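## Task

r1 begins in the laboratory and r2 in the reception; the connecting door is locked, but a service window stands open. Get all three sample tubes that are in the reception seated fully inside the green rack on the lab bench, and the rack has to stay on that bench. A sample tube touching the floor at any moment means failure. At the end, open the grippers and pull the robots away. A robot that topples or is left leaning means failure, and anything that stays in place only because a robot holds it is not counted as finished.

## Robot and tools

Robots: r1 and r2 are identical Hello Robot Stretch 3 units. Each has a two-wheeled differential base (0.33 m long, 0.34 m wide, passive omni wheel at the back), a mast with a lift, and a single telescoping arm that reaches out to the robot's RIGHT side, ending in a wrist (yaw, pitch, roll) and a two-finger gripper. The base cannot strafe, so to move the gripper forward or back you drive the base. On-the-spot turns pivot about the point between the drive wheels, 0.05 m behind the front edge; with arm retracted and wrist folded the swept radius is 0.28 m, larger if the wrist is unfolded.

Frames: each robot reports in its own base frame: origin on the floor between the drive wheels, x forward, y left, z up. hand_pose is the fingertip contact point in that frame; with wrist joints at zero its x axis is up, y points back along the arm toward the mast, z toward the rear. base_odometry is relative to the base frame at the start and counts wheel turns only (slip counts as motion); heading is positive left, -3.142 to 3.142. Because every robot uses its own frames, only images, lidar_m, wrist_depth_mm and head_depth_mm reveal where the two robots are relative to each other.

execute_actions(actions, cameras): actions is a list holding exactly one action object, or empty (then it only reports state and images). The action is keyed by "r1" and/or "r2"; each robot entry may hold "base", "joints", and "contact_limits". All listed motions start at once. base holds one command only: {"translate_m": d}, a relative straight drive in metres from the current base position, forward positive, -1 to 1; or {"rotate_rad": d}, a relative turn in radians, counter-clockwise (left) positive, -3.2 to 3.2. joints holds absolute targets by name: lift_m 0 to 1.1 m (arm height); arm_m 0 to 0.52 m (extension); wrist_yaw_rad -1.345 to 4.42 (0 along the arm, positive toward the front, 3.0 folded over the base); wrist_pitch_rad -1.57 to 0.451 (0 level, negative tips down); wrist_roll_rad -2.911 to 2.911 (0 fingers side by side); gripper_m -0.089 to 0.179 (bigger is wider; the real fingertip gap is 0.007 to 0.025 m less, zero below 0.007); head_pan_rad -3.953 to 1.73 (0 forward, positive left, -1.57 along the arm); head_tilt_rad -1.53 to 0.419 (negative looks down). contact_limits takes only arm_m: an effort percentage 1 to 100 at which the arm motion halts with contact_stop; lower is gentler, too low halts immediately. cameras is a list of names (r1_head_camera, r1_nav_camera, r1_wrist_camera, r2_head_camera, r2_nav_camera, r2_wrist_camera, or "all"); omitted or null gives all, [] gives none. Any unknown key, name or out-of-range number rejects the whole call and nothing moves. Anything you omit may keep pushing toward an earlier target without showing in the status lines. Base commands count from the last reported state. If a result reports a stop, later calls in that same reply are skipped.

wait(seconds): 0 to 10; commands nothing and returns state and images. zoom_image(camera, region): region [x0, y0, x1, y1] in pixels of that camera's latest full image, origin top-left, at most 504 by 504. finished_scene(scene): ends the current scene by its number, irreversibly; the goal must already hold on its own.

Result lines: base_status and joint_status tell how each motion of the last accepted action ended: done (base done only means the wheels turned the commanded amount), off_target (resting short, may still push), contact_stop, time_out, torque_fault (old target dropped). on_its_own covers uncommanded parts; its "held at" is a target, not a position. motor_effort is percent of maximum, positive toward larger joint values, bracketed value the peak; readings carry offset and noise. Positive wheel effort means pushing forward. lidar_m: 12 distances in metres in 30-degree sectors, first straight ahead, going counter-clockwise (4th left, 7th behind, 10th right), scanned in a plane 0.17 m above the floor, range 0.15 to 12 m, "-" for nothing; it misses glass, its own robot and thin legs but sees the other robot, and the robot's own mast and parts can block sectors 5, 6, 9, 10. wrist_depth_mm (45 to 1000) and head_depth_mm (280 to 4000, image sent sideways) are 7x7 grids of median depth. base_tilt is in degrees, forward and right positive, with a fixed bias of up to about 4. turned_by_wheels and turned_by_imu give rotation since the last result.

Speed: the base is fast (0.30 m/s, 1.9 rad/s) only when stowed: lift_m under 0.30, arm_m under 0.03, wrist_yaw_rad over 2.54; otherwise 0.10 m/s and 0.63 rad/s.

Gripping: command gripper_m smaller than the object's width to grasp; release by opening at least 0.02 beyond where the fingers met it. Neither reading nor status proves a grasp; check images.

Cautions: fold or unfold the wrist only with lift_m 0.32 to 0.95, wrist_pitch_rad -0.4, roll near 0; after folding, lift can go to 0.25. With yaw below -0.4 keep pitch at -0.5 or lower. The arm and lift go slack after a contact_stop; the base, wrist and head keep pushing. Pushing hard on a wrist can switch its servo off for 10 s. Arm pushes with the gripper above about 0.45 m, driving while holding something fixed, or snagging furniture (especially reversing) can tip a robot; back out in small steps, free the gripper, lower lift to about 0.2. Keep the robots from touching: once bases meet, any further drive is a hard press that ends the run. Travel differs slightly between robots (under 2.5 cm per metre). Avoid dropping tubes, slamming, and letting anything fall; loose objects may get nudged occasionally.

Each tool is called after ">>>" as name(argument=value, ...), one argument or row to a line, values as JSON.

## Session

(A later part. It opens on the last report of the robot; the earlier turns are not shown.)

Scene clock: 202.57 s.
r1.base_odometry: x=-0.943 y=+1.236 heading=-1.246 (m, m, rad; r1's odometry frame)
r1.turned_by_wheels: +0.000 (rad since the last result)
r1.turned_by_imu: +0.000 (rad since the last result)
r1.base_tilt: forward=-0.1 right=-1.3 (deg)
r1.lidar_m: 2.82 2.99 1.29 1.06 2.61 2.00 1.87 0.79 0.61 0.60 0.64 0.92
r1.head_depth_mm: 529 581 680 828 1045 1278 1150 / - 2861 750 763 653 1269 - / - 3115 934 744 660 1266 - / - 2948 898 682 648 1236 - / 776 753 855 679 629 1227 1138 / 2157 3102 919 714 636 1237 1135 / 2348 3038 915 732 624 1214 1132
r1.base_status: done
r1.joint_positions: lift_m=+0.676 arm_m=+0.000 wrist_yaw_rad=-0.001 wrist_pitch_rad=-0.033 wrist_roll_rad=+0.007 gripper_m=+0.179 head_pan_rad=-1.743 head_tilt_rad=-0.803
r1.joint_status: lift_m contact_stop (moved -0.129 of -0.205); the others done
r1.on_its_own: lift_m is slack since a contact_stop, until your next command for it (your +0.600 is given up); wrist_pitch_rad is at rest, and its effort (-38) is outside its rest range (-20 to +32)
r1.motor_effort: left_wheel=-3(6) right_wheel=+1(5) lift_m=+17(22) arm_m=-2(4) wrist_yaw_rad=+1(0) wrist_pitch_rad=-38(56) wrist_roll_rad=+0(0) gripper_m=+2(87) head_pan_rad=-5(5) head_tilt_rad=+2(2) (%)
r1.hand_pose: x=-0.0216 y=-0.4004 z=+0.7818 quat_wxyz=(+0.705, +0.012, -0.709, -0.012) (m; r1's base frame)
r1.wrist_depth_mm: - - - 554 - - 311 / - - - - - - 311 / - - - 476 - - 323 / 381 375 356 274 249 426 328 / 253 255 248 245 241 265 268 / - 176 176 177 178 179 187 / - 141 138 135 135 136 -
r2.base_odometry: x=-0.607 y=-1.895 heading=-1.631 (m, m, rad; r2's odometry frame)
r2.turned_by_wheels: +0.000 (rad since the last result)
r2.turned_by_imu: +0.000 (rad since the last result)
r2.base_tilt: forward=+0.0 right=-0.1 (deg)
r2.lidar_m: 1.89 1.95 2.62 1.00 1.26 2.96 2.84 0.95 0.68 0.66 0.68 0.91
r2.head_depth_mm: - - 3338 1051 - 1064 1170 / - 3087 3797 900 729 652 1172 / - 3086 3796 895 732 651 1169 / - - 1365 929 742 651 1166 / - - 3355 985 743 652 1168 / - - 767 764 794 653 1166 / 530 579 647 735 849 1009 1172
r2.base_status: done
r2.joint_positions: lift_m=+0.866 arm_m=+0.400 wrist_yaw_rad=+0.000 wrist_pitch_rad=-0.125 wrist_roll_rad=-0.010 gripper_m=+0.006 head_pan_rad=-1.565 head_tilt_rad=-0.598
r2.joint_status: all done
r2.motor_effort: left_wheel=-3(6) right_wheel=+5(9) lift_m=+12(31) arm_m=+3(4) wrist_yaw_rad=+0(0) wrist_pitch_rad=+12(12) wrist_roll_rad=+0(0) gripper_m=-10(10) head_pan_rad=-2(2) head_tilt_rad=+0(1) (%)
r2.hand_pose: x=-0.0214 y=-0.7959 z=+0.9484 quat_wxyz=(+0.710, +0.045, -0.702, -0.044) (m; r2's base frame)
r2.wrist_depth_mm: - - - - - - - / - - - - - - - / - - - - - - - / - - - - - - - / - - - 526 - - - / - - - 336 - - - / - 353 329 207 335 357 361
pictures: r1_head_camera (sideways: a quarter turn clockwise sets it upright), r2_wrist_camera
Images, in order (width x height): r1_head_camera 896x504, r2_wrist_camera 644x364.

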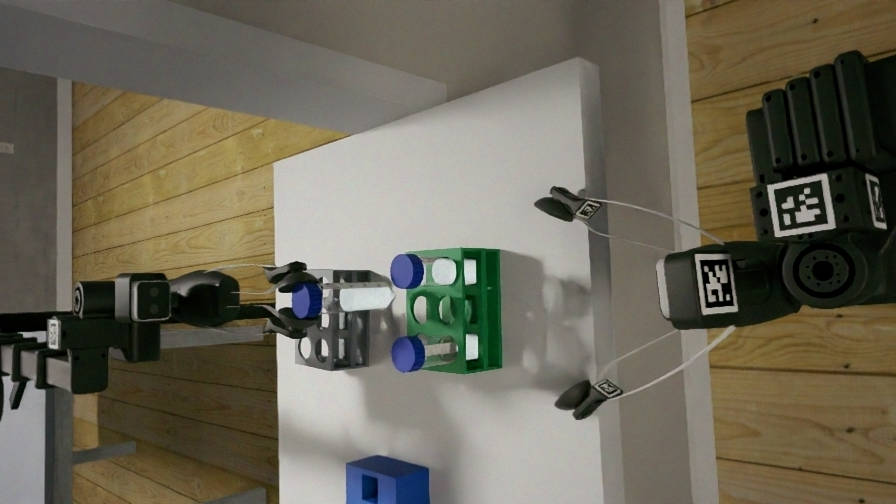

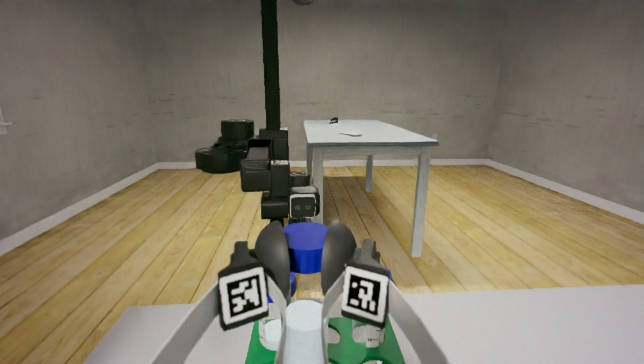

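>>> execute_actions(
  actions=[
    {"r1":{"joints":{"lift_m":0.722}},"r2":{"base":{"translate_m":-0.008},"joints":{"arm_m":0.428,"lift_m":0.852}}},
  ],
  cameras=["r1_wrist_camera","r1_head_camera"],
)

>>> zoom_image(
  camera="r1_head_camera",
  region=[300,230,520,390],
)

Scene clock: 204.70 s.
r1.base_odometry: x=-0.943 y=+1.236 heading=-1.246 (m, m, rad; r1's odometry frame)
r1.turned_by_wheels: +0.000 (rad since the last result)
r1.turned_by_imu: +0.000 (rad since the last result)
r1.base_tilt: forward=-0.2 right=-1.3 (deg)
r1.lidar_m: 2.81 2.99 1.29 1.06 2.60 2.01 1.87 0.80 0.61 0.60 0.64 0.92
r1.head_depth_mm: 526 582 682 827 1053 1283 1163 / - 2878 752 762 653 1284 - / - 3164 938 746 668 1277 - / - 3113 925 679 648 1251 - / 1050 701 857 674 628 1229 1139 / 1130 2946 927 715 635 1230 1136 / 2333 3051 917 731 628 1227 1131
r1.base_status: not commanded
r1.joint_positions: lift_m=+0.722 arm_m=+0.000 wrist_yaw_rad=-0.001 wrist_pitch_rad=-0.116 wrist_roll_rad=+0.007 gripper_m=+0.179 head_pan_rad=-1.743 head_tilt_rad=-0.803
r1.joint_status: all done
r1.motor_effort: left_wheel=-3(3) right_wheel=+2(2) lift_m=+21(23) arm_m=-2(1) wrist_yaw_rad=+1(1) wrist_pitch_rad=+9(37) wrist_roll_rad=+0(0) gripper_m=+0(3) head_pan_rad=-5(5) head_tilt_rad=+1(2) (%)
r1.hand_pose: x=-0.0216 y=-0.3969 z=+0.8069 quat_wxyz=(+0.704, +0.041, -0.708, -0.042) (m; r1's base frame)
r1.wrist_depth_mm: - - - 405 - - 314 / - - - - - - 310 / - - - 458 - - 322 / 384 376 414 286 311 428 333 / 292 305 275 266 261 301 336 / - 216 217 218 220 221 235 / - 170 172 172 173 174 -
r2.base_odometry: x=-0.607 y=-1.887 heading=-1.632 (m, m, rad; r2's odometry frame)
r2.turned_by_wheels: +0.000 (rad since the last result)
r2.turned_by_imu: +0.000 (rad since the last result)
r2.base_tilt: forward=+0.0 right=-0.1 (deg)
r2.lidar_m: 1.90 1.96 2.62 1.00 1.25 2.95 2.82 0.96 0.69 0.66 0.68 0.91
r2.head_depth_mm: - - 3343 1028 - - 1162 / - 3124 3801 898 718 653 1163 / - 3101 3790 897 731 652 1171 / - 3908 1196 936 744 651 1166 / - - 3340 979 744 650 1171 / - - 2947 798 767 652 1170 / 539 579 636 734 851 1010 1173
r2.base_status: done
r2.joint_positions: lift_m=+0.853 arm_m=+0.428 wrist_yaw_rad=+0.000 wrist_pitch_rad=-0.125 wrist_roll_rad=-0.010 gripper_m=+0.006 head_pan_rad=-1.565 head_tilt_rad=-0.598
r2.joint_status: all done
r2.motor_effort: left_wheel=-4(9) right_wheel=+5(9) lift_m=+11(13) arm_m=+3(4) wrist_yaw_rad=+0(0) wrist_pitch_rad=+12(12) wrist_roll_rad=+0(0) gripper_m=-10(10) head_pan_rad=-2(2) head_tilt_rad=-1(2) (%)
r2.hand_pose: x=-0.0214 y=-0.8239 z=+0.9354 quat_wxyz=(+0.710, +0.045, -0.702, -0.044) (m; r2's base frame)
r2.wrist_depth_mm: - - - - - - - / - - - - - - - / - - 746 - - - - / - - - - - - - / - - - 457 - - - / - - - - - - - / - 338 312 206 320 341 343
pictures: r1_head_camera (sideways: a quarter turn clockwise sets it upright), r1_wrist_camera
Images, in order (width x height): r1_head_camera 896x504, r1_wrist_camera 644x364.

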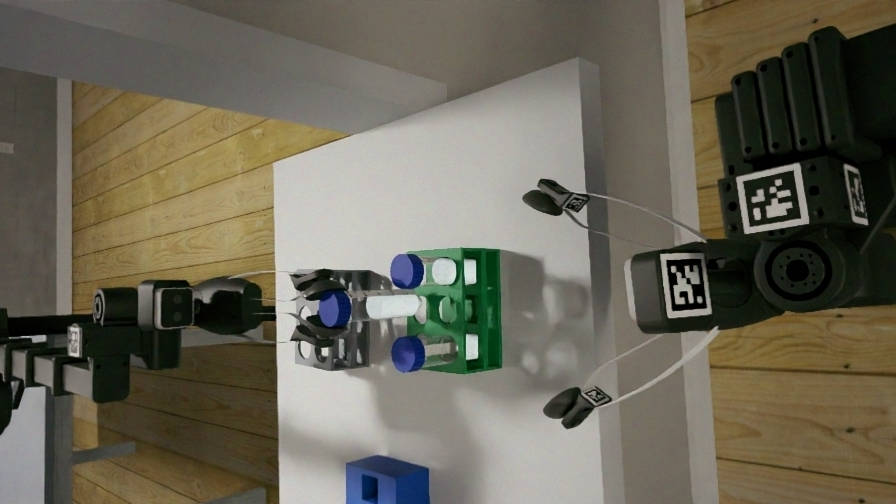

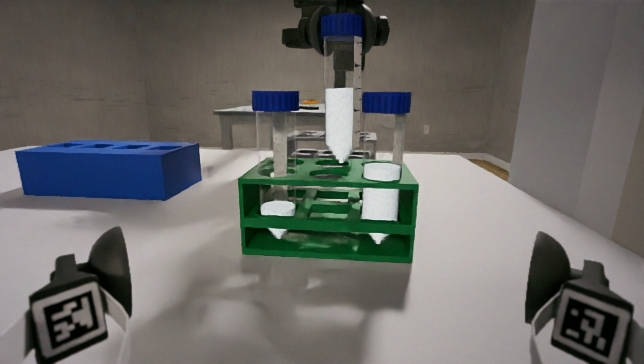

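Region (300, 230, 520, 390) of r1_head_camera's 896x504 image, scaled by 2.291, with more detail than that image has; it fills the top 367 rows of this view, and the rest is white.

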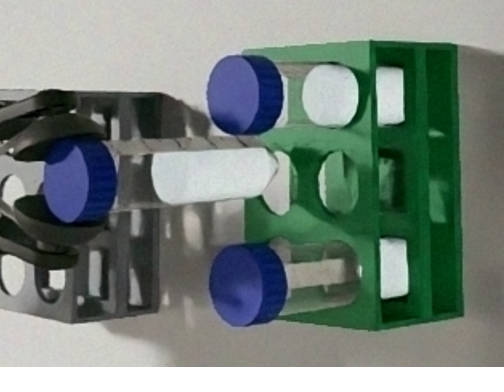

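>>> execute_actions(
  actions=[
    {"r2":{"base":{"translate_m":-0.007}}},
  ],
  cameras=[],
)

>>> execute_actions(
  actions=[
    {"r2":{"joints":{"lift_m":0.805}}},
  ],
  cameras=["r1_wrist_camera","r1_head_camera"],
)

Scene clock: 206.57 s.
r1.base_odometry: x=-0.943 y=+1.236 heading=-1.246 (m, m, rad; r1's odometry frame)
r1.turned_by_wheels: +0.000 (rad since the last result)
r1.turned_by_imu: +0.000 (rad since the last result)
r1.base_tilt: forward=-0.1 right=-1.3 (deg)
r1.lidar_m: 2.82 2.99 1.29 1.06 2.60 2.00 1.87 0.80 0.61 0.60 0.64 0.92
r1.head_depth_mm: 528 581 681 828 1047 1283 1167 / - 2848 749 762 652 1282 - / - 3131 934 747 666 1269 - / - 3084 933 681 648 1265 - / 1228 705 854 673 629 1242 1141 / 934 2931 918 716 636 1236 1136 / 2340 3090 911 728 626 1222 1131
r1.base_status: not commanded
r1.joint_positions: lift_m=+0.722 arm_m=+0.000 wrist_yaw_rad=-0.001 wrist_pitch_rad=-0.116 wrist_roll_rad=+0.007 gripper_m=+0.179 head_pan_rad=-1.743 head_tilt_rad=-0.803
r1.joint_status: not commanded
r1.motor_effort: left_wheel=-3(3) right_wheel=+2(2) lift_m=+20(22) arm_m=-2(1) wrist_yaw_rad=+1(0) wrist_pitch_rad=+9(9) wrist_roll_rad=+0(0) gripper_m=-1(1) head_pan_rad=-4(5) head_tilt_rad=+1(1) (%)
r1.hand_pose: x=-0.0216 y=-0.3969 z=+0.8069 quat_wxyz=(+0.704, +0.041, -0.708, -0.042) (m; r1's base frame)
r1.wrist_depth_mm: - - - 283 - - 314 / - - - - - - 312 / - - - 285 - - 321 / 385 379 416 287 310 431 332 / 292 304 275 266 261 300 337 / - 217 217 218 220 220 234 / - 171 172 173 173 174 -
r2.base_odometry: x=-0.606 y=-1.880 heading=-1.632 (m, m, rad; r2's odometry frame)
r2.turned_by_wheels: +0.000 (rad since the last result)
r2.turned_by_imu: +0.000 (rad since the last result)
r2.base_tilt: forward=+0.0 right=+0.0 (deg)
r2.lidar_m: 1.90 1.97 2.64 0.99 1.25 2.94 2.82 0.96 0.68 0.66 0.68 0.91
r2.head_depth_mm: - - 3317 1023 - - 1173 / - 3153 3772 898 717 651 1171 / - 3100 3812 901 729 650 1171 / 1291 - 1210 931 740 651 1171 / - - 3325 982 744 651 1171 / - - 3185 835 771 653 1173 / 561 589 638 735 852 1009 1169
r2.base_status: done
r2.joint_positions: lift_m=+0.853 arm_m=+0.428 wrist_yaw_rad=+0.000 wrist_pitch_rad=-0.125 wrist_roll_rad=-0.010 gripper_m=+0.006 head_pan_rad=-1.565 head_tilt_rad=-0.598
r2.joint_status: not commanded
r2.motor_effort: left_wheel=-3(8) right_wheel=+4(8) lift_m=+12(12) arm_m=+2(3) wrist_yaw_rad=+0(0) wrist_pitch_rad=+12(12) wrist_roll_rad=+0(0) gripper_m=-10(9) head_pan_rad=-2(2) head_tilt_rad=-2(1) (%)
r2.hand_pose: x=-0.0214 y=-0.8239 z=+0.9354 quat_wxyz=(+0.710, +0.045, -0.702, -0.044) (m; r2's base frame)
r2.wrist_depth_mm: - - - - - - - / - - - - - - - / - - 696 - - - - / - - - - - - - / - - - 441 - - - / - - - - - - - / - 341 313 207 333 342 342
pictures: none
No camera images: the call's "cameras" was empty. Leave "cameras" out to get every camera's image.

Scene clock: 207.83 s.
r1.base_odometry: x=-0.943 y=+1.236 heading=-1.246 (m, m, rad; r1's odometry frame)
r1.turned_by_wheels: +0.000 (rad since the last result)
r1.turned_by_imu: +0.000 (rad since the last result)
r1.base_tilt: forward=-0.1 right=-1.3 (deg)
r1.lidar_m: 2.82 2.98 1.28 1.06 2.60 2.00 1.86 0.80 0.61 0.60 0.64 0.92
r1.head_depth_mm: 528 582 682 830 1050 1277 1156 / - 2887 753 763 654 1285 - / - 3178 937 743 667 1268 - / - 3126 899 680 648 1264 - / 1369 737 741 675 628 1237 1137 / 1150 2783 921 716 634 1235 1143 / 2330 3090 916 735 626 1220 1127
r1.base_status: not commanded
r1.joint_positions: lift_m=+0.722 arm_m=+0.000 wrist_yaw_rad=-0.001 wrist_pitch_rad=-0.116 wrist_roll_rad=+0.007 gripper_m=+0.179 head_pan_rad=-1.743 head_tilt_rad=-0.803
r1.joint_status: not commanded
r1.motor_effort: left_wheel=-2(3) right_wheel=+2(2) lift_m=+21(21) arm_m=-2(1) wrist_yaw_rad=+1(0) wrist_pitch_rad=+9(9) wrist_roll_rad=+0(0) gripper_m=+0(0) head_pan_rad=-5(5) head_tilt_rad=+1(2) (%)
r1.hand_pose: x=-0.0216 y=-0.3969 z=+0.8069 quat_wxyz=(+0.704, +0.041, -0.708, -0.042) (m; r1's base frame)
r1.wrist_depth_mm: - - - 489 - - 313 / - - - 313 - - 312 / - - - 459 - - 320 / 386 379 417 283 310 429 332 / 293 305 275 265 262 301 337 / - 216 217 218 220 220 234 / - 171 172 173 173 174 -
r2.base_odometry: x=-0.606 y=-1.880 heading=-1.632 (m, m, rad; r2's odometry frame)
r2.turned_by_wheels: +0.000 (rad since the last result)
r2.turned_by_imu: +0.000 (rad since the last result)
r2.base_tilt: forward=-0.1 right=+0.0 (deg)
r2.lidar_m: 1.91 1.97 2.65 1.00 1.25 2.93 2.81 0.96 0.69 0.66 0.68 0.91
r2.head_depth_mm: - - 3241 979 766 - - / - 3074 3621 - 731 651 1170 / - 3122 3565 - 732 653 1170 / 1291 - 1194 938 743 651 1167 / - - 3365 981 744 654 1166 / - - 3101 832 767 653 1168 / 561 588 641 734 849 1010 1169
r2.base_status: not commanded
r2.joint_positions: lift_m=+0.806 arm_m=+0.428 wrist_yaw_rad=+0.000 wrist_pitch_rad=-0.125 wrist_roll_rad=-0.010 gripper_m=+0.006 head_pan_rad=-1.565 head_tilt_rad=-0.598
r2.joint_status: all done
r2.motor_effort: left_wheel=-4(4) right_wheel=+4(4) lift_m=+11(11) arm_m=+3(3) wrist_yaw_rad=+0(0) wrist_pitch_rad=+12(12) wrist_roll_rad=-1(0) gripper_m=-10(10) head_pan_rad=-2(3) head_tilt_rad=-1(1) (%)
r2.hand_pose: x=-0.0214 y=-0.8239 z=+0.8884 quat_wxyz=(+0.710, +0.045, -0.702, -0.044) (m; r2's base frame)
r2.wrist_depth_mm: - - - - - - - / - - - - - - - / - - 662 - - - - / - - - - - - - / - - 357 206 - - - / - 350 361 250 352 354 358 / 288 276 205 188 250 277 278
pictures: r1_head_camera (sideways: a quarter turn clockwise sets it upright), r1_wrist_camera
Images, in order (width x height): r1_head_camera 896x504, r1_wrist_camera 644x364.

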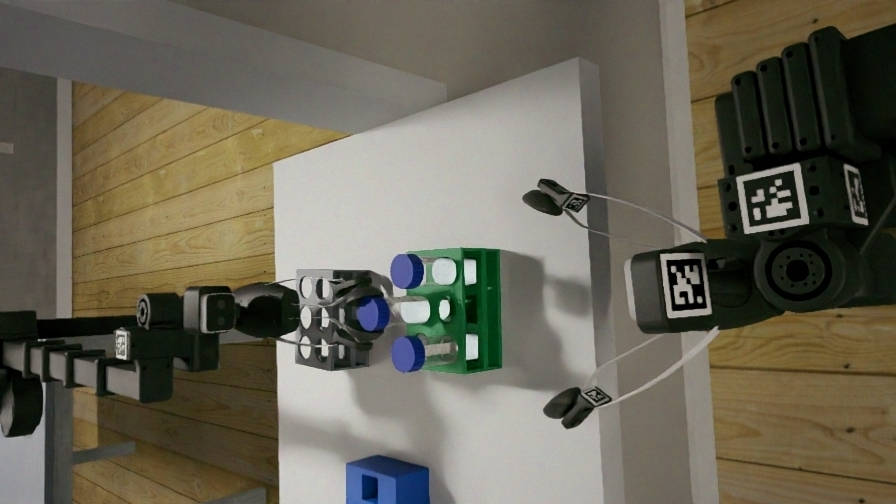

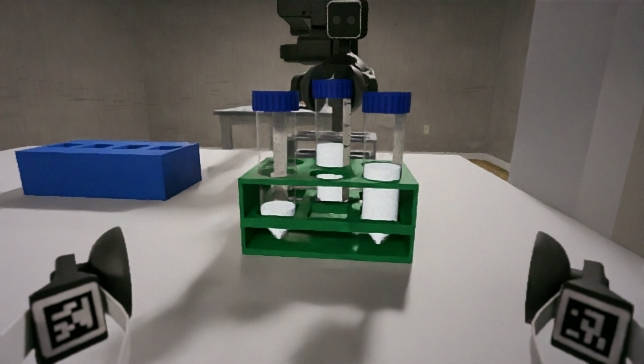

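>>> execute_actions(
  actions=[
    {"r2":{"joints":{"gripper_m":0.045}}},
  ],
  cameras=[],
)

>>> execute_actions(
  actions=[
    {"r2":{"joints":{"arm_m":0.01}},"r1":{"joints":{"arm_m":0.135}}},
  ],
  cameras=[],
)

>>> execute_actions(
  actions=[
    {"r1":{"joints":{"gripper_m":0.075}}},
  ],
  cameras=[],
)

>>> execute_actions(
  actions=[
    {"r1":{"joints":{"lift_m":0.87}}},
  ],
  cameras=["r1_wrist_camera"],
)

>>> execute_actions(
  actions=[
    {"r1":{"base":{"translate_m":0.25},"joints":{"arm_m":0}}},
  ],
  cameras=[],
)

>>> execute_actions(
  actions=[
    {"r1":{"base":{"rotate_rad":1.6}}},
  ],
  cameras=[],
)

>>> execute_actions(
  actions=[
    {"r1":{"base":{"translate_m":0.5}}},
  ],
  cameras=[],
)

>>> execute_actions(
  actions=[
    {"r1":{"base":{"rotate_rad":1.6},"joints":{"head_pan_rad":-1.57,"arm_m":0.3}}},
  ],
  cameras=["r1_wrist_camera","r1_head_camera"],
)

Scene clock: 209.67 s.
r1.base_odometry: x=-0.943 y=+1.236 heading=-1.246 (m, m, rad; r1's odometry frame)
r1.turned_by_wheels: +0.000 (rad since the last result)
r1.turned_by_imu: +0.000 (rad since the last result)
r1.base_tilt: forward=-0.2 right=-1.3 (deg)
r1.lidar_m: 2.82 2.99 1.29 1.06 2.61 2.01 1.86 0.80 0.61 0.60 0.64 0.92
r1.head_depth_mm: 528 582 683 830 1057 1282 1160 / - 2894 752 763 652 1283 - / - 3190 937 744 664 1273 - / - 3149 932 682 647 1261 - / 1370 736 836 675 629 1238 1140 / 1149 2788 919 716 633 1235 1134 / 2335 3087 916 735 624 1221 1133
r1.base_status: not commanded
r1.joint_positions: lift_m=+0.722 arm_m=+0.000 wrist_yaw_rad=-0.001 wrist_pitch_rad=-0.116 wrist_roll_rad=+0.007 gripper_m=+0.179 head_pan_rad=-1.743 head_tilt_rad=-0.803
r1.joint_status: not commanded
r1.motor_effort: left_wheel=-3(2) right_wheel=+2(1) lift_m=+21(21) arm_m=-2(2) wrist_yaw_rad=+1(1) wrist_pitch_rad=+9(9) wrist_roll_rad=+0(0) gripper_m=+1(0) head_pan_rad=-4(5) head_tilt_rad=+2(0) (%)
r1.hand_pose: x=-0.0216 y=-0.3969 z=+0.8069 quat_wxyz=(+0.704, +0.041, -0.708, -0.042) (m; r1's base frame)
r1.wrist_depth_mm: - - - 482 - - 314 / - - - 400 - - 310 / - - - 457 - - 320 / 387 378 415 284 311 428 333 / 292 305 275 264 263 301 336 / - 217 218 219 219 221 234 / - 171 172 173 173 173 -
r2.base_odometry: x=-0.606 y=-1.880 heading=-1.632 (m, m, rad; r2's odometry frame)
r2.turned_by_wheels: +0.000 (rad since the last result)
r2.turned_by_imu: +0.000 (rad since the last result)
r2.base_tilt: forward=+0.0 right=+0.0 (deg)
r2.lidar_m: 1.90 1.97 2.65 1.00 1.25 2.95 2.83 0.95 0.69 0.66 0.68 0.91
r2.head_depth_mm: - - 3290 979 768 - - / - 3130 3584 - 728 652 1167 / - 3087 3544 - 731 652 1166 / 1293 - 1199 937 742 651 1172 / - - 3425 982 741 652 1168 / - - 3124 829 769 653 1167 / 562 588 641 737 849 1005 1171
r2.base_status: not commanded
r2.joint_positions: lift_m=+0.806 arm_m=+0.428 wrist_yaw_rad=+0.000 wrist_pitch_rad=-0.125 wrist_roll_rad=-0.010 gripper_m=+0.045 head_pan_rad=-1.565 head_tilt_rad=-0.598
r2.joint_status: all done
r2.motor_effort: left_wheel=-4(3) right_wheel=+5(4) lift_m=+12(11) arm_m=+2(2) wrist_yaw_rad=+1(0) wrist_pitch_rad=+12(12) wrist_roll_rad=+0(0) gripper_m=+0(86) head_pan_rad=-2(2) head_tilt_rad=-2(1) (%)
r2.hand_pose: x=-0.0214 y=-0.8239 z=+0.8884 quat_wxyz=(+0.710, +0.045, -0.702, -0.044) (m; r2's base frame)
r2.wrist_depth_mm: - - - - - - - / - - - - - - - / - - 669 - - - - / - - - - - - - / - - 891 509 - - - / - 349 359 226 374 354 355 / 287 277 214 194 240 277 280
pictures: none
No camera images: the call's "cameras" was empty. Leave "cameras" out to get every camera's image.

Scene clock: 213.93 s.
r1.base_odometry: x=-0.943 y=+1.236 heading=-1.246 (m, m, rad; r1's odometry frame)
r1.turned_by_wheels: +0.000 (rad since the last result)
r1.turned_by_imu: +0.000 (rad since the last result)
r1.base_tilt: forward=-0.1 right=-1.3 (deg)
r1.lidar_m: 2.82 2.98 1.28 1.07 2.61 2.01 1.87 0.80 0.61 0.60 0.64 0.92
r1.head_depth_mm: 528 582 681 827 1049 1279 1173 / - 2883 747 760 651 - - / - 3094 938 745 - 1265 1144 / - 3120 928 674 - 1253 1138 / 1045 2470 854 674 623 1249 1140 / 2063 3058 919 735 629 1240 1139 / 2334 3082 918 731 624 1228 1132
r1.base_status: not commanded
r1.joint_positions: lift_m=+0.722 arm_m=+0.135 wrist_yaw_rad=-0.001 wrist_pitch_rad=-0.117 wrist_roll_rad=+0.007 gripper_m=+0.179 head_pan_rad=-1.743 head_tilt_rad=-0.803
r1.joint_status: all done
r1.motor_effort: left_wheel=-2(3) right_wheel=+2(2) lift_m=+21(21) arm_m=+4(6) wrist_yaw_rad=+0(0) wrist_pitch_rad=+10(10) wrist_roll_rad=+0(0) gripper_m=+0(1) head_pan_rad=-5(4) head_tilt_rad=+2(1) (%)
r1.hand_pose: x=-0.0216 y=-0.5313 z=+0.8067 quat_wxyz=(+0.704, +0.041, -0.708, -0.042) (m; r1's base frame)
r1.wrist_depth_mm: - - - - - - - / - - - - - - - / - - 111 - 360 - 322 / 255 332 375 370 418 426 319 / 251 290 150 156 140 280 289 / - 123 122 147 116 115 234 / - 157 128 136 124 123 -
r2.base_odometry: x=-0.606 y=-1.880 heading=-1.632 (m, m, rad; r2's odometry frame)
r2.turned_by_wheels: +0.000 (rad since the last result)
r2.turned_by_imu: +0.000 (rad since the last result)
r2.base_tilt: forward=-0.1 right=-0.1 (deg)
r2.lidar_m: 1.91 1.97 2.64 0.99 1.24 2.95 2.83 0.96 0.69 0.66 0.68 0.91
r2.head_depth_mm: - - 3314 981 738 651 1165 / - 3113 3555 974 741 653 1168 / - 3169 3351 927 737 633 - / 1293 - 1110 928 741 644 1170 / - - 3372 984 742 653 1169 / - - 3156 828 769 651 1169 / 561 588 643 733 849 1007 1173
r2.base_status: not commanded
r2.joint_positions: lift_m=+0.806 arm_m=+0.010 wrist_yaw_rad=+0.000 wrist_pitch_rad=-0.125 wrist_roll_rad=-0.010 gripper_m=+0.045 head_pan_rad=-1.565 head_tilt_rad=-0.598
r2.joint_status: all done
r2.motor_effort: left_wheel=-3(3) right_wheel=+4(4) lift_m=+11(12) arm_m=-4(6) wrist_yaw_rad=+0(0) wrist_pitch_rad=+12(12) wrist_roll_rad=+0(0) gripper_m=+0(0) head_pan_rad=-2(2) head_tilt_rad=-1(1) (%)
r2.hand_pose: x=-0.0214 y=-0.4065 z=+0.8885 quat_wxyz=(+0.710, +0.045, -0.702, -0.044) (m; r2's base frame)
r2.wrist_depth_mm: 346 458 - - - - - / 361 452 - - - - - / 375 453 - - - - - / 392 447 - 621 775 771 - / 410 423 487 409 476 476 487 / 429 353 365 357 376 357 357 / 290 277 278 279 275 283 280
pictures: none
No camera images: the call's "cameras" was empty. Leave "cameras" out to get every camera's image.

Scene clock: 215.47 s.
r1.base_odometry: x=-0.943 y=+1.236 heading=-1.246 (m, m, rad; r1's odometry frame)
r1.turned_by_wheels: +0.000 (rad since the last result)
r1.turned_by_imu: +0.000 (rad since the last result)
r1.base_tilt: forward=-0.1 right=-1.3 (deg)
r1.lidar_m: 2.82 3.00 1.28 1.07 2.60 2.00 1.86 0.80 0.61 0.60 0.64 0.92
r1.head_depth_mm: 527 583 684 827 1049 1278 1172 / - 2846 749 761 653 - - / - 3123 937 743 - 1272 1145 / - 3132 932 682 - 1261 1129 / 1042 2516 854 680 621 1253 1137 / 2051 3068 918 714 626 1237 1141 / 2317 3084 915 731 626 1215 1139
r1.base_status: not commanded
r1.joint_positions: lift_m=+0.722 arm_m=+0.135 wrist_yaw_rad=-0.001 wrist_pitch_rad=-0.117 wrist_roll_rad=+0.007 gripper_m=+0.076 head_pan_rad=-1.743 head_tilt_rad=-0.803
r1.joint_status: all done
r1.motor_effort: left_wheel=-3(3) right_wheel=+2(2) lift_m=+21(21) arm_m=+4(4) wrist_yaw_rad=+0(1) wrist_pitch_rad=+10(10) wrist_roll_rad=+0(0) gripper_m=-29(100) head_pan_rad=-4(4) head_tilt_rad=+2(1) (%)
r1.hand_pose: x=-0.0217 y=-0.5314 z=+0.8067 quat_wxyz=(+0.704, +0.041, -0.708, -0.042) (m; r1's base frame)
r1.wrist_depth_mm: - - - - - - - / - - - 773 - - - / - - 147 362 146 - 324 / 257 331 373 374 329 532 321 / 252 280 157 161 139 311 289 / 213 126 147 155 135 126 220 / - 157 134 135 135 148 181
r2.base_odometry: x=-0.606 y=-1.880 heading=-1.632 (m, m, rad; r2's odometry frame)
r2.turned_by_wheels: +0.000 (rad since the last result)
r2.turned_by_imu: +0.000 (rad since the last result)
r2.base_tilt: forward=+0.0 right=-0.1 (deg)
r2.lidar_m: 1.90 1.97 2.63 1.00 1.24 2.94 2.83 0.96 0.69 0.66 0.68 0.91
r2.head_depth_mm: - - 3337 975 740 652 1163 / - 3097 3501 979 741 650 1160 / - 3150 3304 942 737 631 - / 1302 - 1105 930 742 644 1166 / - - 3341 984 740 653 1172 / - - 3140 831 771 653 1175 / 561 589 641 736 848 1008 1177
r2.base_status: not commanded
r2.joint_positions: lift_m=+0.806 arm_m=+0.010 wrist_yaw_rad=+0.000 wrist_pitch_rad=-0.125 wrist_roll_rad=-0.010 gripper_m=+0.045 head_pan_rad=-1.565 head_tilt_rad=-0.598
r2.joint_status: not commanded
r2.motor_effort: left_wheel=-3(4) right_wheel=+4(5) lift_m=+11(11) arm_m=-4(4) wrist_yaw_rad=+0(0) wrist_pitch_rad=+12(12) wrist_roll_rad=+0(0) gripper_m=+0(1) head_pan_rad=-2(2) head_tilt_rad=-1(1) (%)
r2.hand_pose: x=-0.0214 y=-0.4065 z=+0.8885 quat_wxyz=(+0.710, +0.045, -0.702, -0.044) (m; r2's base frame)
r2.wrist_depth_mm: 343 460 - - - - - / 361 461 - - - - - / 375 454 - - - - - / 392 445 772 622 798 778 - / 413 417 483 409 483 475 486 / 430 353 365 355 376 355 354 / 291 280 278 279 273 281 281
pictures: none
No camera images: the call's "cameras" was empty. Leave "cameras" out to get every camera's image.

Scene clock: 217.63 s.
r1.base_odometry: x=-0.943 y=+1.236 heading=-1.246 (m, m, rad; r1's odometry frame)
r1.turned_by_wheels: +0.000 (rad since the last result)
r1.turned_by_imu: +0.000 (rad since the last result)
r1.base_tilt: forward=-0.1 right=-1.3 (deg)
r1.lidar_m: 2.82 2.98 1.29 1.06 2.60 2.00 1.86 0.80 0.61 0.60 0.64 0.92
r1.head_depth_mm: 529 584 682 805 - - - / - 2864 745 - - 1285 1154 / - 3137 973 - 1098 1266 1141 / - 3084 936 - 1076 1251 1143 / 1045 2336 588 - 628 1229 1136 / 2054 3091 716 726 629 1234 1140 / 2325 3106 922 730 624 1221 1133
r1.base_status: not commanded
r1.joint_positions: lift_m=+0.870 arm_m=+0.135 wrist_yaw_rad=-0.001 wrist_pitch_rad=-0.144 wrist_roll_rad=+0.007 gripper_m=+0.085 head_pan_rad=-1.743 head_tilt_rad=-0.803
r1.joint_status: all done
r1.on_its_own: gripper_m is held at +0.084, not at your +0.075, by its stall guard, which is still easing
r1.motor_effort: left_wheel=-3(2) right_wheel=+2(2) lift_m=+22(27) arm_m=+3(3) wrist_yaw_rad=+0(0) wrist_pitch_rad=+25(27) wrist_roll_rad=+0(0) gripper_m=-25(29) head_pan_rad=-5(5) head_tilt_rad=+1(2) (%)
r1.hand_pose: x=-0.0217 y=-0.5298 z=+0.9479 quat_wxyz=(+0.703, +0.051, -0.708, -0.052) (m; r1's base frame)
r1.wrist_depth_mm: - - - - - - - / - - - - - - - / - - 128 724 136 - 322 / - - - - - - 322 / 606 - 159 172 145 - 319 / 362 138 155 164 134 126 301 / 297 285 135 129 129 144 285
r2.base_odometry: x=-0.606 y=-1.880 heading=-1.632 (m, m, rad; r2's odometry frame)
r2.turned_by_wheels: +0.000 (rad since the last result)
r2.turned_by_imu: +0.000 (rad since the last result)
r2.base_tilt: forward=+0.0 right=+0.0 (deg)
r2.lidar_m: 1.91 1.97 2.65 0.99 1.25 2.94 2.82 0.95 0.69 0.66 0.68 0.91
r2.head_depth_mm: - - 3274 974 736 650 1164 / - 3102 3472 978 740 652 1160 / - 3135 899 981 739 632 - / 1285 1192 976 980 744 643 1176 / - - 3590 979 742 652 1174 / - - 3153 827 771 652 1162 / 562 587 643 738 852 1007 1166
r2.base_status: not commanded
r2.joint_positions: lift_m=+0.806 arm_m=+0.010 wrist_yaw_rad=+0.000 wrist_pitch_rad=-0.125 wrist_roll_rad=-0.010 gripper_m=+0.045 head_pan_rad=-1.565 head_tilt_rad=-0.598
r2.joint_status: not commanded
r2.motor_effort: left_wheel=-4(4) right_wheel=+4(5) lift_m=+11(11) arm_m=-4(4) wrist_yaw_rad=+0(0) wrist_pitch_rad=+12(12) wrist_roll_rad=+0(0) gripper_m=+0(0) head_pan_rad=-2(2) head_tilt_rad=-1(1) (%)
r2.hand_pose: x=-0.0214 y=-0.4065 z=+0.8885 quat_wxyz=(+0.710, +0.045, -0.702, -0.044) (m; r2's base frame)
r2.wrist_depth_mm: 344 455 - - - - - / 360 451 - 791 - - - / 377 451 - - - - - / 391 444 - 755 763 774 - / 413 424 485 408 476 473 492 / 432 354 365 358 376 355 356 / 290 278 281 281 273 282 281
pictures: r1_wrist_camera
Images, in order (width x height): r1_wrist_camera 644x364.

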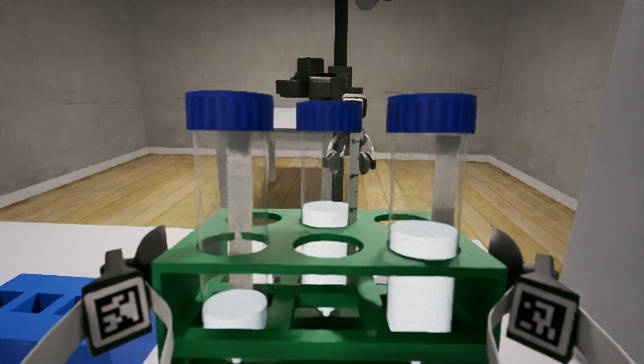

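Scene clock: 221.23 s.
r1.base_odometry: x=-0.863 y=+0.999 heading=-1.246 (m, m, rad; r1's odometry frame)
r1.turned_by_wheels: +0.000 (rad since the last result)
r1.turned_by_imu: +0.000 (rad since the last result)
r1.base_tilt: forward=-0.1 right=-1.3 (deg)
r1.lidar_m: 2.57 2.73 1.14 1.05 2.94 2.26 1.92 0.82 0.63 0.62 0.66 0.95
r1.head_depth_mm: - 3232 943 752 653 - - / - 2957 870 748 652 - - / 1065 2836 870 745 650 - - / 2162 2772 935 480 - - 1099 / 2396 3116 924 492 - 1248 1124 / 2373 3087 921 498 641 1242 1137 / 2338 2937 914 732 642 1226 1136
r1.base_status: done
r1.joint_positions: lift_m=+0.870 arm_m=+0.000 wrist_yaw_rad=-0.001 wrist_pitch_rad=-0.144 wrist_roll_rad=+0.007 gripper_m=+0.100 head_pan_rad=-1.743 head_tilt_rad=-0.803
r1.joint_status: all done
r1.on_its_own: gripper_m is held at +0.099, not at your +0.075, by its stall guard, which is not easing now
r1.motor_effort: left_wheel=-2(3) right_wheel=+2(5) lift_m=+22(22) arm_m=-4(4) wrist_yaw_rad=+0(1) wrist_pitch_rad=+25(25) wrist_roll_rad=+0(0) gripper_m=-19(25) head_pan_rad=-5(5) head_tilt_rad=+2(3) (%)
r1.hand_pose: x=-0.0216 y=-0.3954 z=+0.9478 quat_wxyz=(+0.703, +0.051, -0.708, -0.052) (m; r1's base frame)
r1.wrist_depth_mm: - - - - - - - / - - - - - - - / 504 - 133 - 136 - - / 506 - - - - - - / 509 637 159 171 144 550 716 / 446 137 155 164 134 126 464 / 359 335 134 129 129 144 386
r2.base_odometry: x=-0.606 y=-1.880 heading=-1.632 (m, m, rad; r2's odometry frame)
r2.turned_by_wheels: +0.000 (rad since the last result)
r2.turned_by_imu: +0.000 (rad since the last result)
r2.base_tilt: forward=+0.0 right=-0.1 (deg)
r2.lidar_m: 1.91 1.96 2.63 0.99 1.24 2.93 2.82 0.95 0.69 0.65 0.68 0.91
r2.head_depth_mm: - - 2934 978 743 651 1164 / - 1183 2947 983 739 652 1167 / - 1333 3098 978 737 635 - / - - 3359 979 742 643 1169 / - - 3560 978 743 654 1171 / - - 3159 830 770 654 1173 / 561 589 642 737 851 1009 1168
r2.base_status: not commanded
r2.joint_positions: lift_m=+0.806 arm_m=+0.010 wrist_yaw_rad=+0.000 wrist_pitch_rad=-0.125 wrist_roll_rad=-0.010 gripper_m=+0.045 head_pan_rad=-1.565 head_tilt_rad=-0.598
r2.joint_status: not commanded
r2.motor_effort: left_wheel=-4(3) right_wheel=+4(5) lift_m=+11(12) arm_m=-4(4) wrist_yaw_rad=+0(0) wrist_pitch_rad=+12(12) wrist_roll_rad=+0(0) gripper_m=+0(0) head_pan_rad=-2(2) head_tilt_rad=-1(1) (%)
r2.hand_pose: x=-0.0214 y=-0.4065 z=+0.8885 quat_wxyz=(+0.710, +0.045, -0.702, -0.044) (m; r2's base frame)
r2.wrist_depth_mm: 343 451 - - - - - / 361 457 - - - - - / 377 453 - - - - - / 394 447 - 773 777 778 - / 411 422 480 408 477 476 487 / 432 353 365 353 375 356 360 / 292 279 278 278 273 278 280
pictures: none
No camera images: the call's "cameras" was empty. Leave "cameras" out to get every camera's image.

Scene clock: 224.70 s.
r1.base_odometry: x=-0.863 y=+0.999 heading=+0.353 (m, m, rad; r1's odometry frame)
r1.turned_by_wheels: +1.600 (rad since the last result)
r1.turned_by_imu: +1.564 (rad since the last result)
r1.base_tilt: forward=-0.1 right=-1.3 (deg)
r1.lidar_m: 1.05 2.90 2.25 1.81 0.81 0.63 0.62 0.66 0.97 2.57 2.74 1.15
r1.head_depth_mm: 1446 1473 1536 1559 1545 - - / 2006 2047 2061 1833 1611 - - / 2271 2628 2328 1850 1618 - - / 2261 2610 2306 480 - - 1098 / 2261 2574 2300 491 - 1273 1123 / 2219 2593 2300 500 1521 1297 1135 / 2221 2550 2295 1818 1496 1287 1135
r1.base_status: done
r1.joint_positions: lift_m=+0.870 arm_m=+0.000 wrist_yaw_rad=-0.001 wrist_pitch_rad=-0.144 wrist_roll_rad=+0.007 gripper_m=+0.100 head_pan_rad=-1.743 head_tilt_rad=-0.803
r1.joint_status: not commanded
r1.on_its_own: gripper_m is held at +0.099, not at your +0.075, by its stall guard, which is not easing now
r1.motor_effort: left_wheel=-3(6) right_wheel=+2(5) lift_m=+22(23) arm_m=-3(3) wrist_yaw_rad=+0(1) wrist_pitch_rad=+25(26) wrist_roll_rad=+0(0) gripper_m=-18(18) head_pan_rad=-5(5) head_tilt_rad=+1(2) (%)
r1.hand_pose: x=-0.0216 y=-0.3954 z=+0.9478 quat_wxyz=(+0.703, +0.051, -0.708, -0.052) (m; r1's base frame)
r1.wrist_depth_mm: - - - - - - 855 / - - - - - - 842 / - - 133 - 135 - 825 / - - - - - - 819 / - - 159 171 145 - 821 / - 138 155 164 134 125 785 / - - 135 128 129 144 750
r2.base_odometry: x=-0.606 y=-1.880 heading=-1.632 (m, m, rad; r2's odometry frame)
r2.turned_by_wheels: +0.000 (rad since the last result)
r2.turned_by_imu: +0.000 (rad since the last result)
r2.base_tilt: forward=+0.0 right=-0.1 (deg)
r2.lidar_m: 1.90 1.97 2.64 1.00 1.24 2.94 2.83 0.96 0.69 0.66 0.68 0.91
r2.head_depth_mm: - 1304 3361 983 741 650 1155 / - 2357 3536 979 739 650 1173 / - 2346 3127 979 741 631 - / - - 3357 981 743 644 1172 / - - 3583 978 745 652 1172 / - - 3114 830 770 652 1172 / 560 590 642 735 848 1005 1165
r2.base_status: not commanded
r2.joint_positions: lift_m=+0.806 arm_m=+0.010 wrist_yaw_rad=+0.000 wrist_pitch_rad=-0.125 wrist_roll_rad=-0.010 gripper_m=+0.045 head_pan_rad=-1.565 head_tilt_rad=-0.598
r2.joint_status: not commanded
r2.motor_effort: left_wheel=-3(4) right_wheel=+4(5) lift_m=+12(12) arm_m=-4(4) wrist_yaw_rad=+0(0) wrist_pitch_rad=+12(12) wrist_roll_rad=+0(0) gripper_m=+1(0) head_pan_rad=-2(2) head_tilt_rad=-1(1) (%)
r2.hand_pose: x=-0.0214 y=-0.4065 z=+0.8885 quat_wxyz=(+0.710, +0.045, -0.702, -0.044) (m; r2's base frame)
r2.wrist_depth_mm: 345 456 - - - - - / 358 454 - - - - - / 373 452 - - - - - / 391 449 - 766 775 773 - / 409 424 485 411 480 476 492 / 429 353 364 353 375 357 358 / 292 279 279 277 272 280 283
pictures: none
No camera images: the call's "cameras" was empty. Leave "cameras" out to get every camera's image.

Scene clock: 230.80 s.
r1.base_odometry: x=-0.394 y=+1.172 heading=+0.353 (m, m, rad; r1's odometry frame)
r1.turned_by_wheels: +0.000 (rad since the last result)
r1.turned_by_imu: +0.000 (rad since the last result)
r1.base_tilt: forward=-0.1 right=-1.3 (deg)
r1.lidar_m: 0.55 2.83 2.21 2.17 1.46 1.13 1.11 1.19 1.74 2.62 0.75 2.04
r1.head_depth_mm: 2370 2624 2356 1859 1625 - - / 2328 2722 2324 1876 1600 - - / 2328 2650 2347 1857 1618 - - / 2300 2665 2309 479 - - 1099 / 2294 2644 2301 491 - 1275 1122 / 2281 2607 2296 500 1519 1299 1130 / 2281 2575 2292 1814 1521 1300 1133
r1.base_status: done
r1.joint_positions: lift_m=+0.870 arm_m=+0.000 wrist_yaw_rad=-0.001 wrist_pitch_rad=-0.144 wrist_roll_rad=+0.007 gripper_m=+0.100 head_pan_rad=-1.743 head_tilt_rad=-0.803
r1.joint_status: not commanded
r1.on_its_own: gripper_m is held at +0.099, not at your +0.075, by its stall guard, which is not easing now
r1.motor_effort: left_wheel=-3(4) right_wheel=+2(6) lift_m=+22(22) arm_m=-3(3) wrist_yaw_rad=+0(1) wrist_pitch_rad=+25(25) wrist_roll_rad=+0(0) gripper_m=-18(19) head_pan_rad=-5(5) head_tilt_rad=+1(2) (%)
r1.hand_pose: x=-0.0216 y=-0.3954 z=+0.9478 quat_wxyz=(+0.703, +0.051, -0.708, -0.052) (m; r1's base frame)
r1.wrist_depth_mm: - - - - - - - / - - - - - - - / - - 133 - 136 - - / - - - - - - - / - - 159 171 144 - - / - 137 156 164 134 126 - / - - 134 128 129 144 -
r2.base_odometry: x=-0.606 y=-1.880 heading=-1.632 (m, m, rad; r2's odometry frame)
r2.turned_by_wheels: +0.000 (rad since the last result)
r2.turned_by_imu: +0.001 (rad since the last result)
r2.base_tilt: forward=+0.0 right=+0.0 (deg)
r2.lidar_m: 1.91 1.97 2.64 1.00 1.24 2.94 2.82 0.96 0.69 0.66 0.68 0.91
r2.head_depth_mm: - - 3345 977 744 651 1162 / - 2408 3499 984 740 651 1164 / - 2432 3322 981 737 631 - / - - 3354 983 743 643 1169 / - - 3555 983 742 652 1167 / - - 3164 830 768 654 1170 / 561 588 642 737 850 1009 1180
r2.base_status: not commanded
r2.joint_positions: lift_m=+0.806 arm_m=+0.010 wrist_yaw_rad=+0.000 wrist_pitch_rad=-0.125 wrist_roll_rad=-0.010 gripper_m=+0.045 head_pan_rad=-1.565 head_tilt_rad=-0.598
r2.joint_status: not commanded
r2.motor_effort: left_wheel=-4(4) right_wheel=+5(5) lift_m=+11(11) arm_m=-4(4) wrist_yaw_rad=+0(0) wrist_pitch_rad=+12(12) wrist_roll_rad=+0(0) gripper_m=+1(0) head_pan_rad=-2(2) head_tilt_rad=-1(1) (%)
r2.hand_pose: x=-0.0214 y=-0.4065 z=+0.8885 quat_wxyz=(+0.710, +0.045, -0.702, -0.044) (m; r2's base frame)
r2.wrist_depth_mm: 342 457 - - - - - / 361 452 - - - - - / 374 451 - - - - - / 393 449 - 773 786 776 - / 414 419 479 405 480 478 487 / 434 351 366 353 375 355 357 / 291 279 279 279 274 281 281
pictures: none
No camera images: the call's "cameras" was empty. Leave "cameras" out to get every camera's image.

Scene clock: 234.27 s.
r1.base_odometry: x=-0.394 y=+1.172 heading=+1.953 (m, m, rad; r1's odometry frame)
r1.turned_by_wheels: +1.600 (rad since the last result)
r1.turned_by_imu: +1.564 (rad since the last result)
r1.base_tilt: forward=-0.1 right=-1.3 (deg)
r1.lidar_m: 2.17 1.44 1.13 1.12 1.20 1.79 2.62 0.75 2.05 0.55 2.79 2.20
r1.head_depth_mm: 2675 1271 974 - - 1297 1129 / 2728 1325 - 728 1505 1309 1141 / 2704 1327 - 746 1527 1317 1136 / 2853 1299 850 761 1414 1257 1139 / 2890 3069 2302 791 1485 1281 1136 / 2935 3082 2290 1827 1509 1300 1131 / 3018 3066 2276 1833 1515 1294 1131
r1.base_status: done
r1.joint_positions: lift_m=+0.870 arm_m=+0.300 wrist_yaw_rad=+0.000 wrist_pitch_rad=-0.144 wrist_roll_rad=+0.007 gripper_m=+0.100 head_pan_rad=-1.577 head_tilt_rad=-0.803
r1.joint_status: all done
r1.on_its_own: gripper_m is held at +0.099, not at your +0.075, by its stall guard, which is not easing now
r1.motor_effort: left_wheel=-2(6) right_wheel=+2(4) lift_m=+22(22) arm_m=+4(4) wrist_yaw_rad=+0(0) wrist_pitch_rad=+25(25) wrist_roll_rad=+0(0) gripper_m=-20(19) head_pan_rad=+3(25) head_tilt_rad=+2(1) (%)
r1.hand_pose: x=-0.0215 y=-0.6948 z=+0.9478 quat_wxyz=(+0.703, +0.051, -0.708, -0.052) (m; r1's base frame)
r1.wrist_depth_mm: - - - - - - - / - - - - - - - / - - 133 - 136 - - / - - - - 843 929 - / - - 159 172 144 666 618 / - 137 155 164 134 126 461 / - - 134 128 129 144 380
r2.base_odometry: x=-0.606 y=-1.880 heading=-1.632 (m, m, rad; r2's odometry frame)
r2.turned_by_wheels: +0.000 (rad since the last result)
r2.turned_by_imu: +0.000 (rad since the last result)
r2.base_tilt: forward=-0.1 right=+0.0 (deg)
r2.lidar_m: 1.91 1.97 2.63 1.00 1.25 2.94 2.82 0.96 0.69 0.66 0.68 0.91
r2.head_depth_mm: - - 3336 975 741 652 1165 / - 2372 3375 981 743 650 1167 / - 2434 3283 980 739 633 - / - - 3326 977 742 642 1176 / - - 3554 982 742 653 1163 / - - 3122 833 768 653 1177 / 560 587 642 734 851 1007 1168
r2.base_status: not commanded
r2.joint_positions: lift_m=+0.806 arm_m=+0.010 wrist_yaw_rad=+0.000 wrist_pitch_rad=-0.125 wrist_roll_rad=-0.010 gripper_m=+0.045 head_pan_rad=-1.565 head_tilt_rad=-0.598
r2.joint_status: not commanded
r2.motor_effort: left_wheel=-3(4) right_wheel=+4(5) lift_m=+11(11) arm_m=-4(4) wrist_yaw_rad=+0(0) wrist_pitch_rad=+12(12) wrist_roll_rad=+0(0) gripper_m=+0(0) head_pan_rad=-2(3) head_tilt_rad=+0(1) (%)
r2.hand_pose: x=-0.0214 y=-0.4065 z=+0.8885 quat_wxyz=(+0.710, +0.045, -0.702, -0.044) (m; r2's base frame)
r2.wrist_depth_mm: 343 457 - - - - - / 360 455 - - - - - / 374 450 - - - - - / 393 447 - 765 783 792 - / 412 419 486 406 479 476 489 / 428 355 364 357 377 354 358 / 293 279 279 281 273 280 281
pictures: r1_head_camera (sideways: a quarter turn clockwise sets it upright), r1_wrist_camera
Images, in order (width x height): r1_head_camera 896x504, r1_wrist_camera 644x364.

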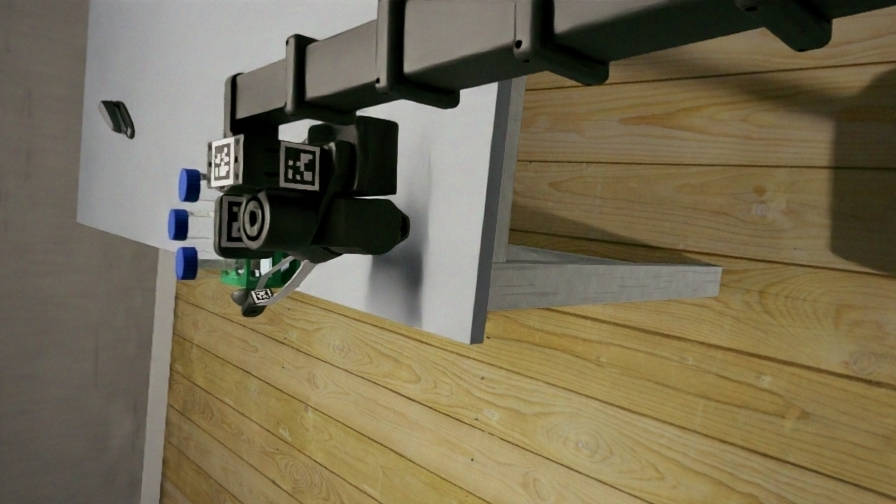

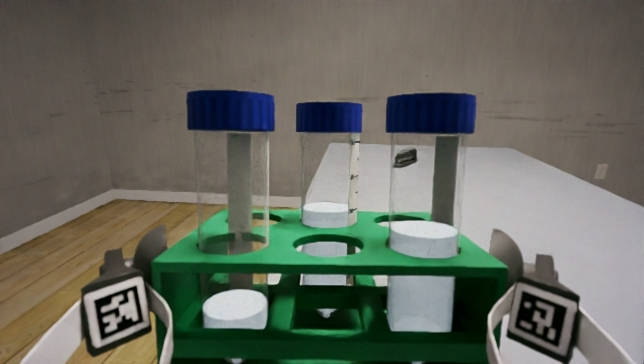

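>>> execute_actions(
  actions=[
    {"r1":{"base":{"translate_m":-0.2},"joints":{"lift_m":0.78}}},
  ],
  cameras=["r1_nav_camera","r1_head_camera"],
)

Scene clock: 237.60 s.
r1.base_odometry: x=-0.320 y=+0.987 heading=+1.953 (m, m, rad; r1's odometry frame)
r1.turned_by_wheels: +0.000 (rad since the last result)
r1.turned_by_imu: +0.001 (rad since the last result)
r1.base_tilt: forward=-0.1 right=-1.3 (deg)
r1.lidar_m: 2.36 1.47 1.15 1.14 1.22 1.79 2.42 2.60 0.61 0.77 0.59 2.40
r1.head_depth_mm: 2680 1271 943 750 1469 - - / 2710 1266 971 - 1502 1286 1152 / 2682 1252 1011 700 1489 1305 1146 / 2718 1249 771 719 1523 1304 1142 / 2844 1236 920 761 1487 1298 1138 / 2951 3075 923 756 1024 1238 1141 / 2958 3062 2291 776 1479 1305 1137
r1.base_status: done
r1.joint_positions: lift_m=+0.780 arm_m=+0.300 wrist_yaw_rad=+0.000 wrist_pitch_rad=-0.145 wrist_roll_rad=+0.007 gripper_m=+0.100 head_pan_rad=-1.577 head_tilt_rad=-0.803
r1.joint_status: all done
r1.on_its_own: gripper_m is held at +0.099, not at your +0.075, by its stall guard, which is not easing now
r1.motor_effort: left_wheel=-3(6) right_wheel=+3(3) lift_m=+17(19) arm_m=+4(4) wrist_yaw_rad=+0(1) wrist_pitch_rad=+26(26) wrist_roll_rad=+0(0) gripper_m=-19(19) head_pan_rad=+4(3) head_tilt_rad=+1(2) (%)
r1.hand_pose: x=-0.0215 y=-0.6947 z=+0.8579 quat_wxyz=(+0.703, +0.051, -0.708, -0.052) (m; r1's base frame)
r1.wrist_depth_mm: - - - - - - - / - - - - - - - / - - 133 851 136 - - / - - 538 600 553 613 689 / - 423 159 172 144 432 408 / 310 138 155 164 134 126 304 / 241 220 134 128 129 144 252
r2.base_odometry: x=-0.606 y=-1.880 heading=-1.632 (m, m, rad; r2's odometry frame)
r2.turned_by_wheels: +0.000 (rad since the last result)
r2.turned_by_imu: +0.000 (rad since the last result)
r2.base_tilt: forward=+0.0 right=+0.0 (deg)
r2.lidar_m: 1.91 1.96 2.64 1.00 1.25 2.94 2.82 0.96 0.69 0.66 0.67 0.91
r2.head_depth_mm: - 2379 3117 977 740 654 1162 / - 2430 3333 973 740 652 1162 / - 3098 3307 976 736 633 - / - - 3344 984 742 644 1173 / - - 3545 986 742 652 1174 / - - 3156 829 768 654 1181 / 560 587 641 736 854 1010 1172
r2.base_status: not commanded
r2.joint_positions: lift_m=+0.806 arm_m=+0.010 wrist_yaw_rad=+0.000 wrist_pitch_rad=-0.125 wrist_roll_rad=-0.010 gripper_m=+0.045 head_pan_rad=-1.565 head_tilt_rad=-0.598
r2.joint_status: not commanded
r2.motor_effort: left_wheel=-3(3) right_wheel=+4(4) lift_m=+11(11) arm_m=-4(4) wrist_yaw_rad=+0(0) wrist_pitch_rad=+12(12) wrist_roll_rad=+0(0) gripper_m=+0(0) head_pan_rad=-2(2) head_tilt_rad=+0(1) (%)
r2.hand_pose: x=-0.0214 y=-0.4065 z=+0.8885 quat_wxyz=(+0.710, +0.045, -0.702, -0.044) (m; r2's base frame)
r2.wrist_depth_mm: 345 463 - - - - - / 359 458 - - - - - / 371 451 - - - - - / 392 451 - 762 776 781 - / 414 425 486 407 479 470 489 / 436 353 367 355 377 357 358 / 291 279 279 280 274 282 281
pictures: r1_head_camera (sideways: a quarter turn clockwise sets it upright), r1_nav_camera (sideways: a quarter turn counterclockwise sets it upright)
Images, in order (width x height): r1_head_camera 896x504, r1_nav_camera 672x504.

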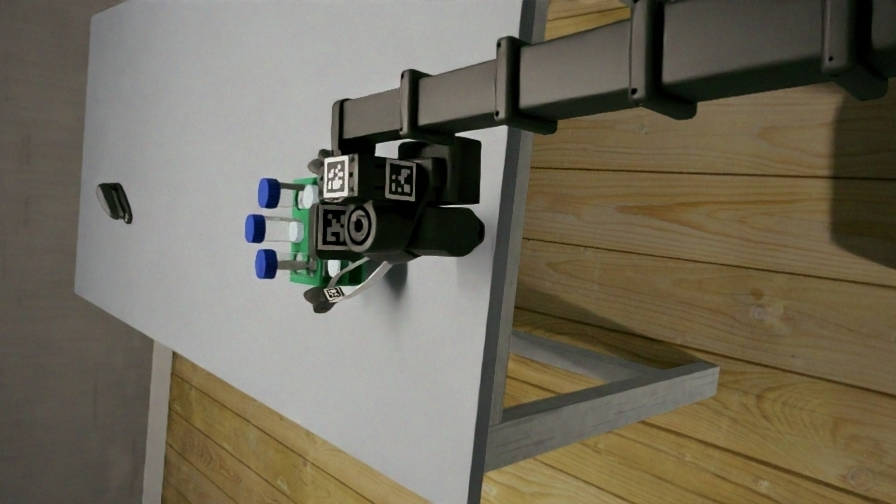

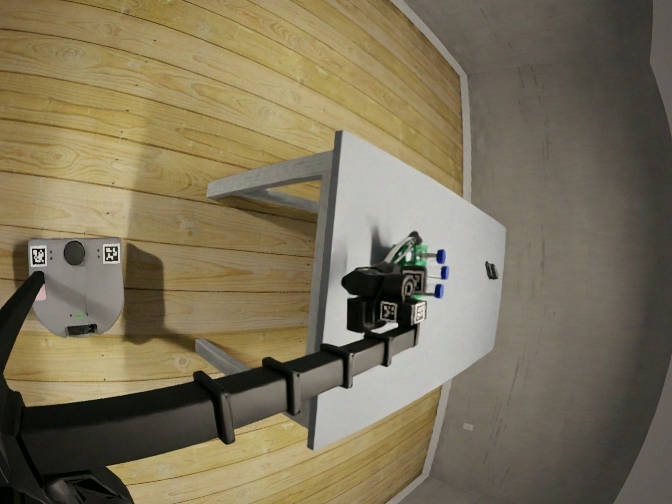

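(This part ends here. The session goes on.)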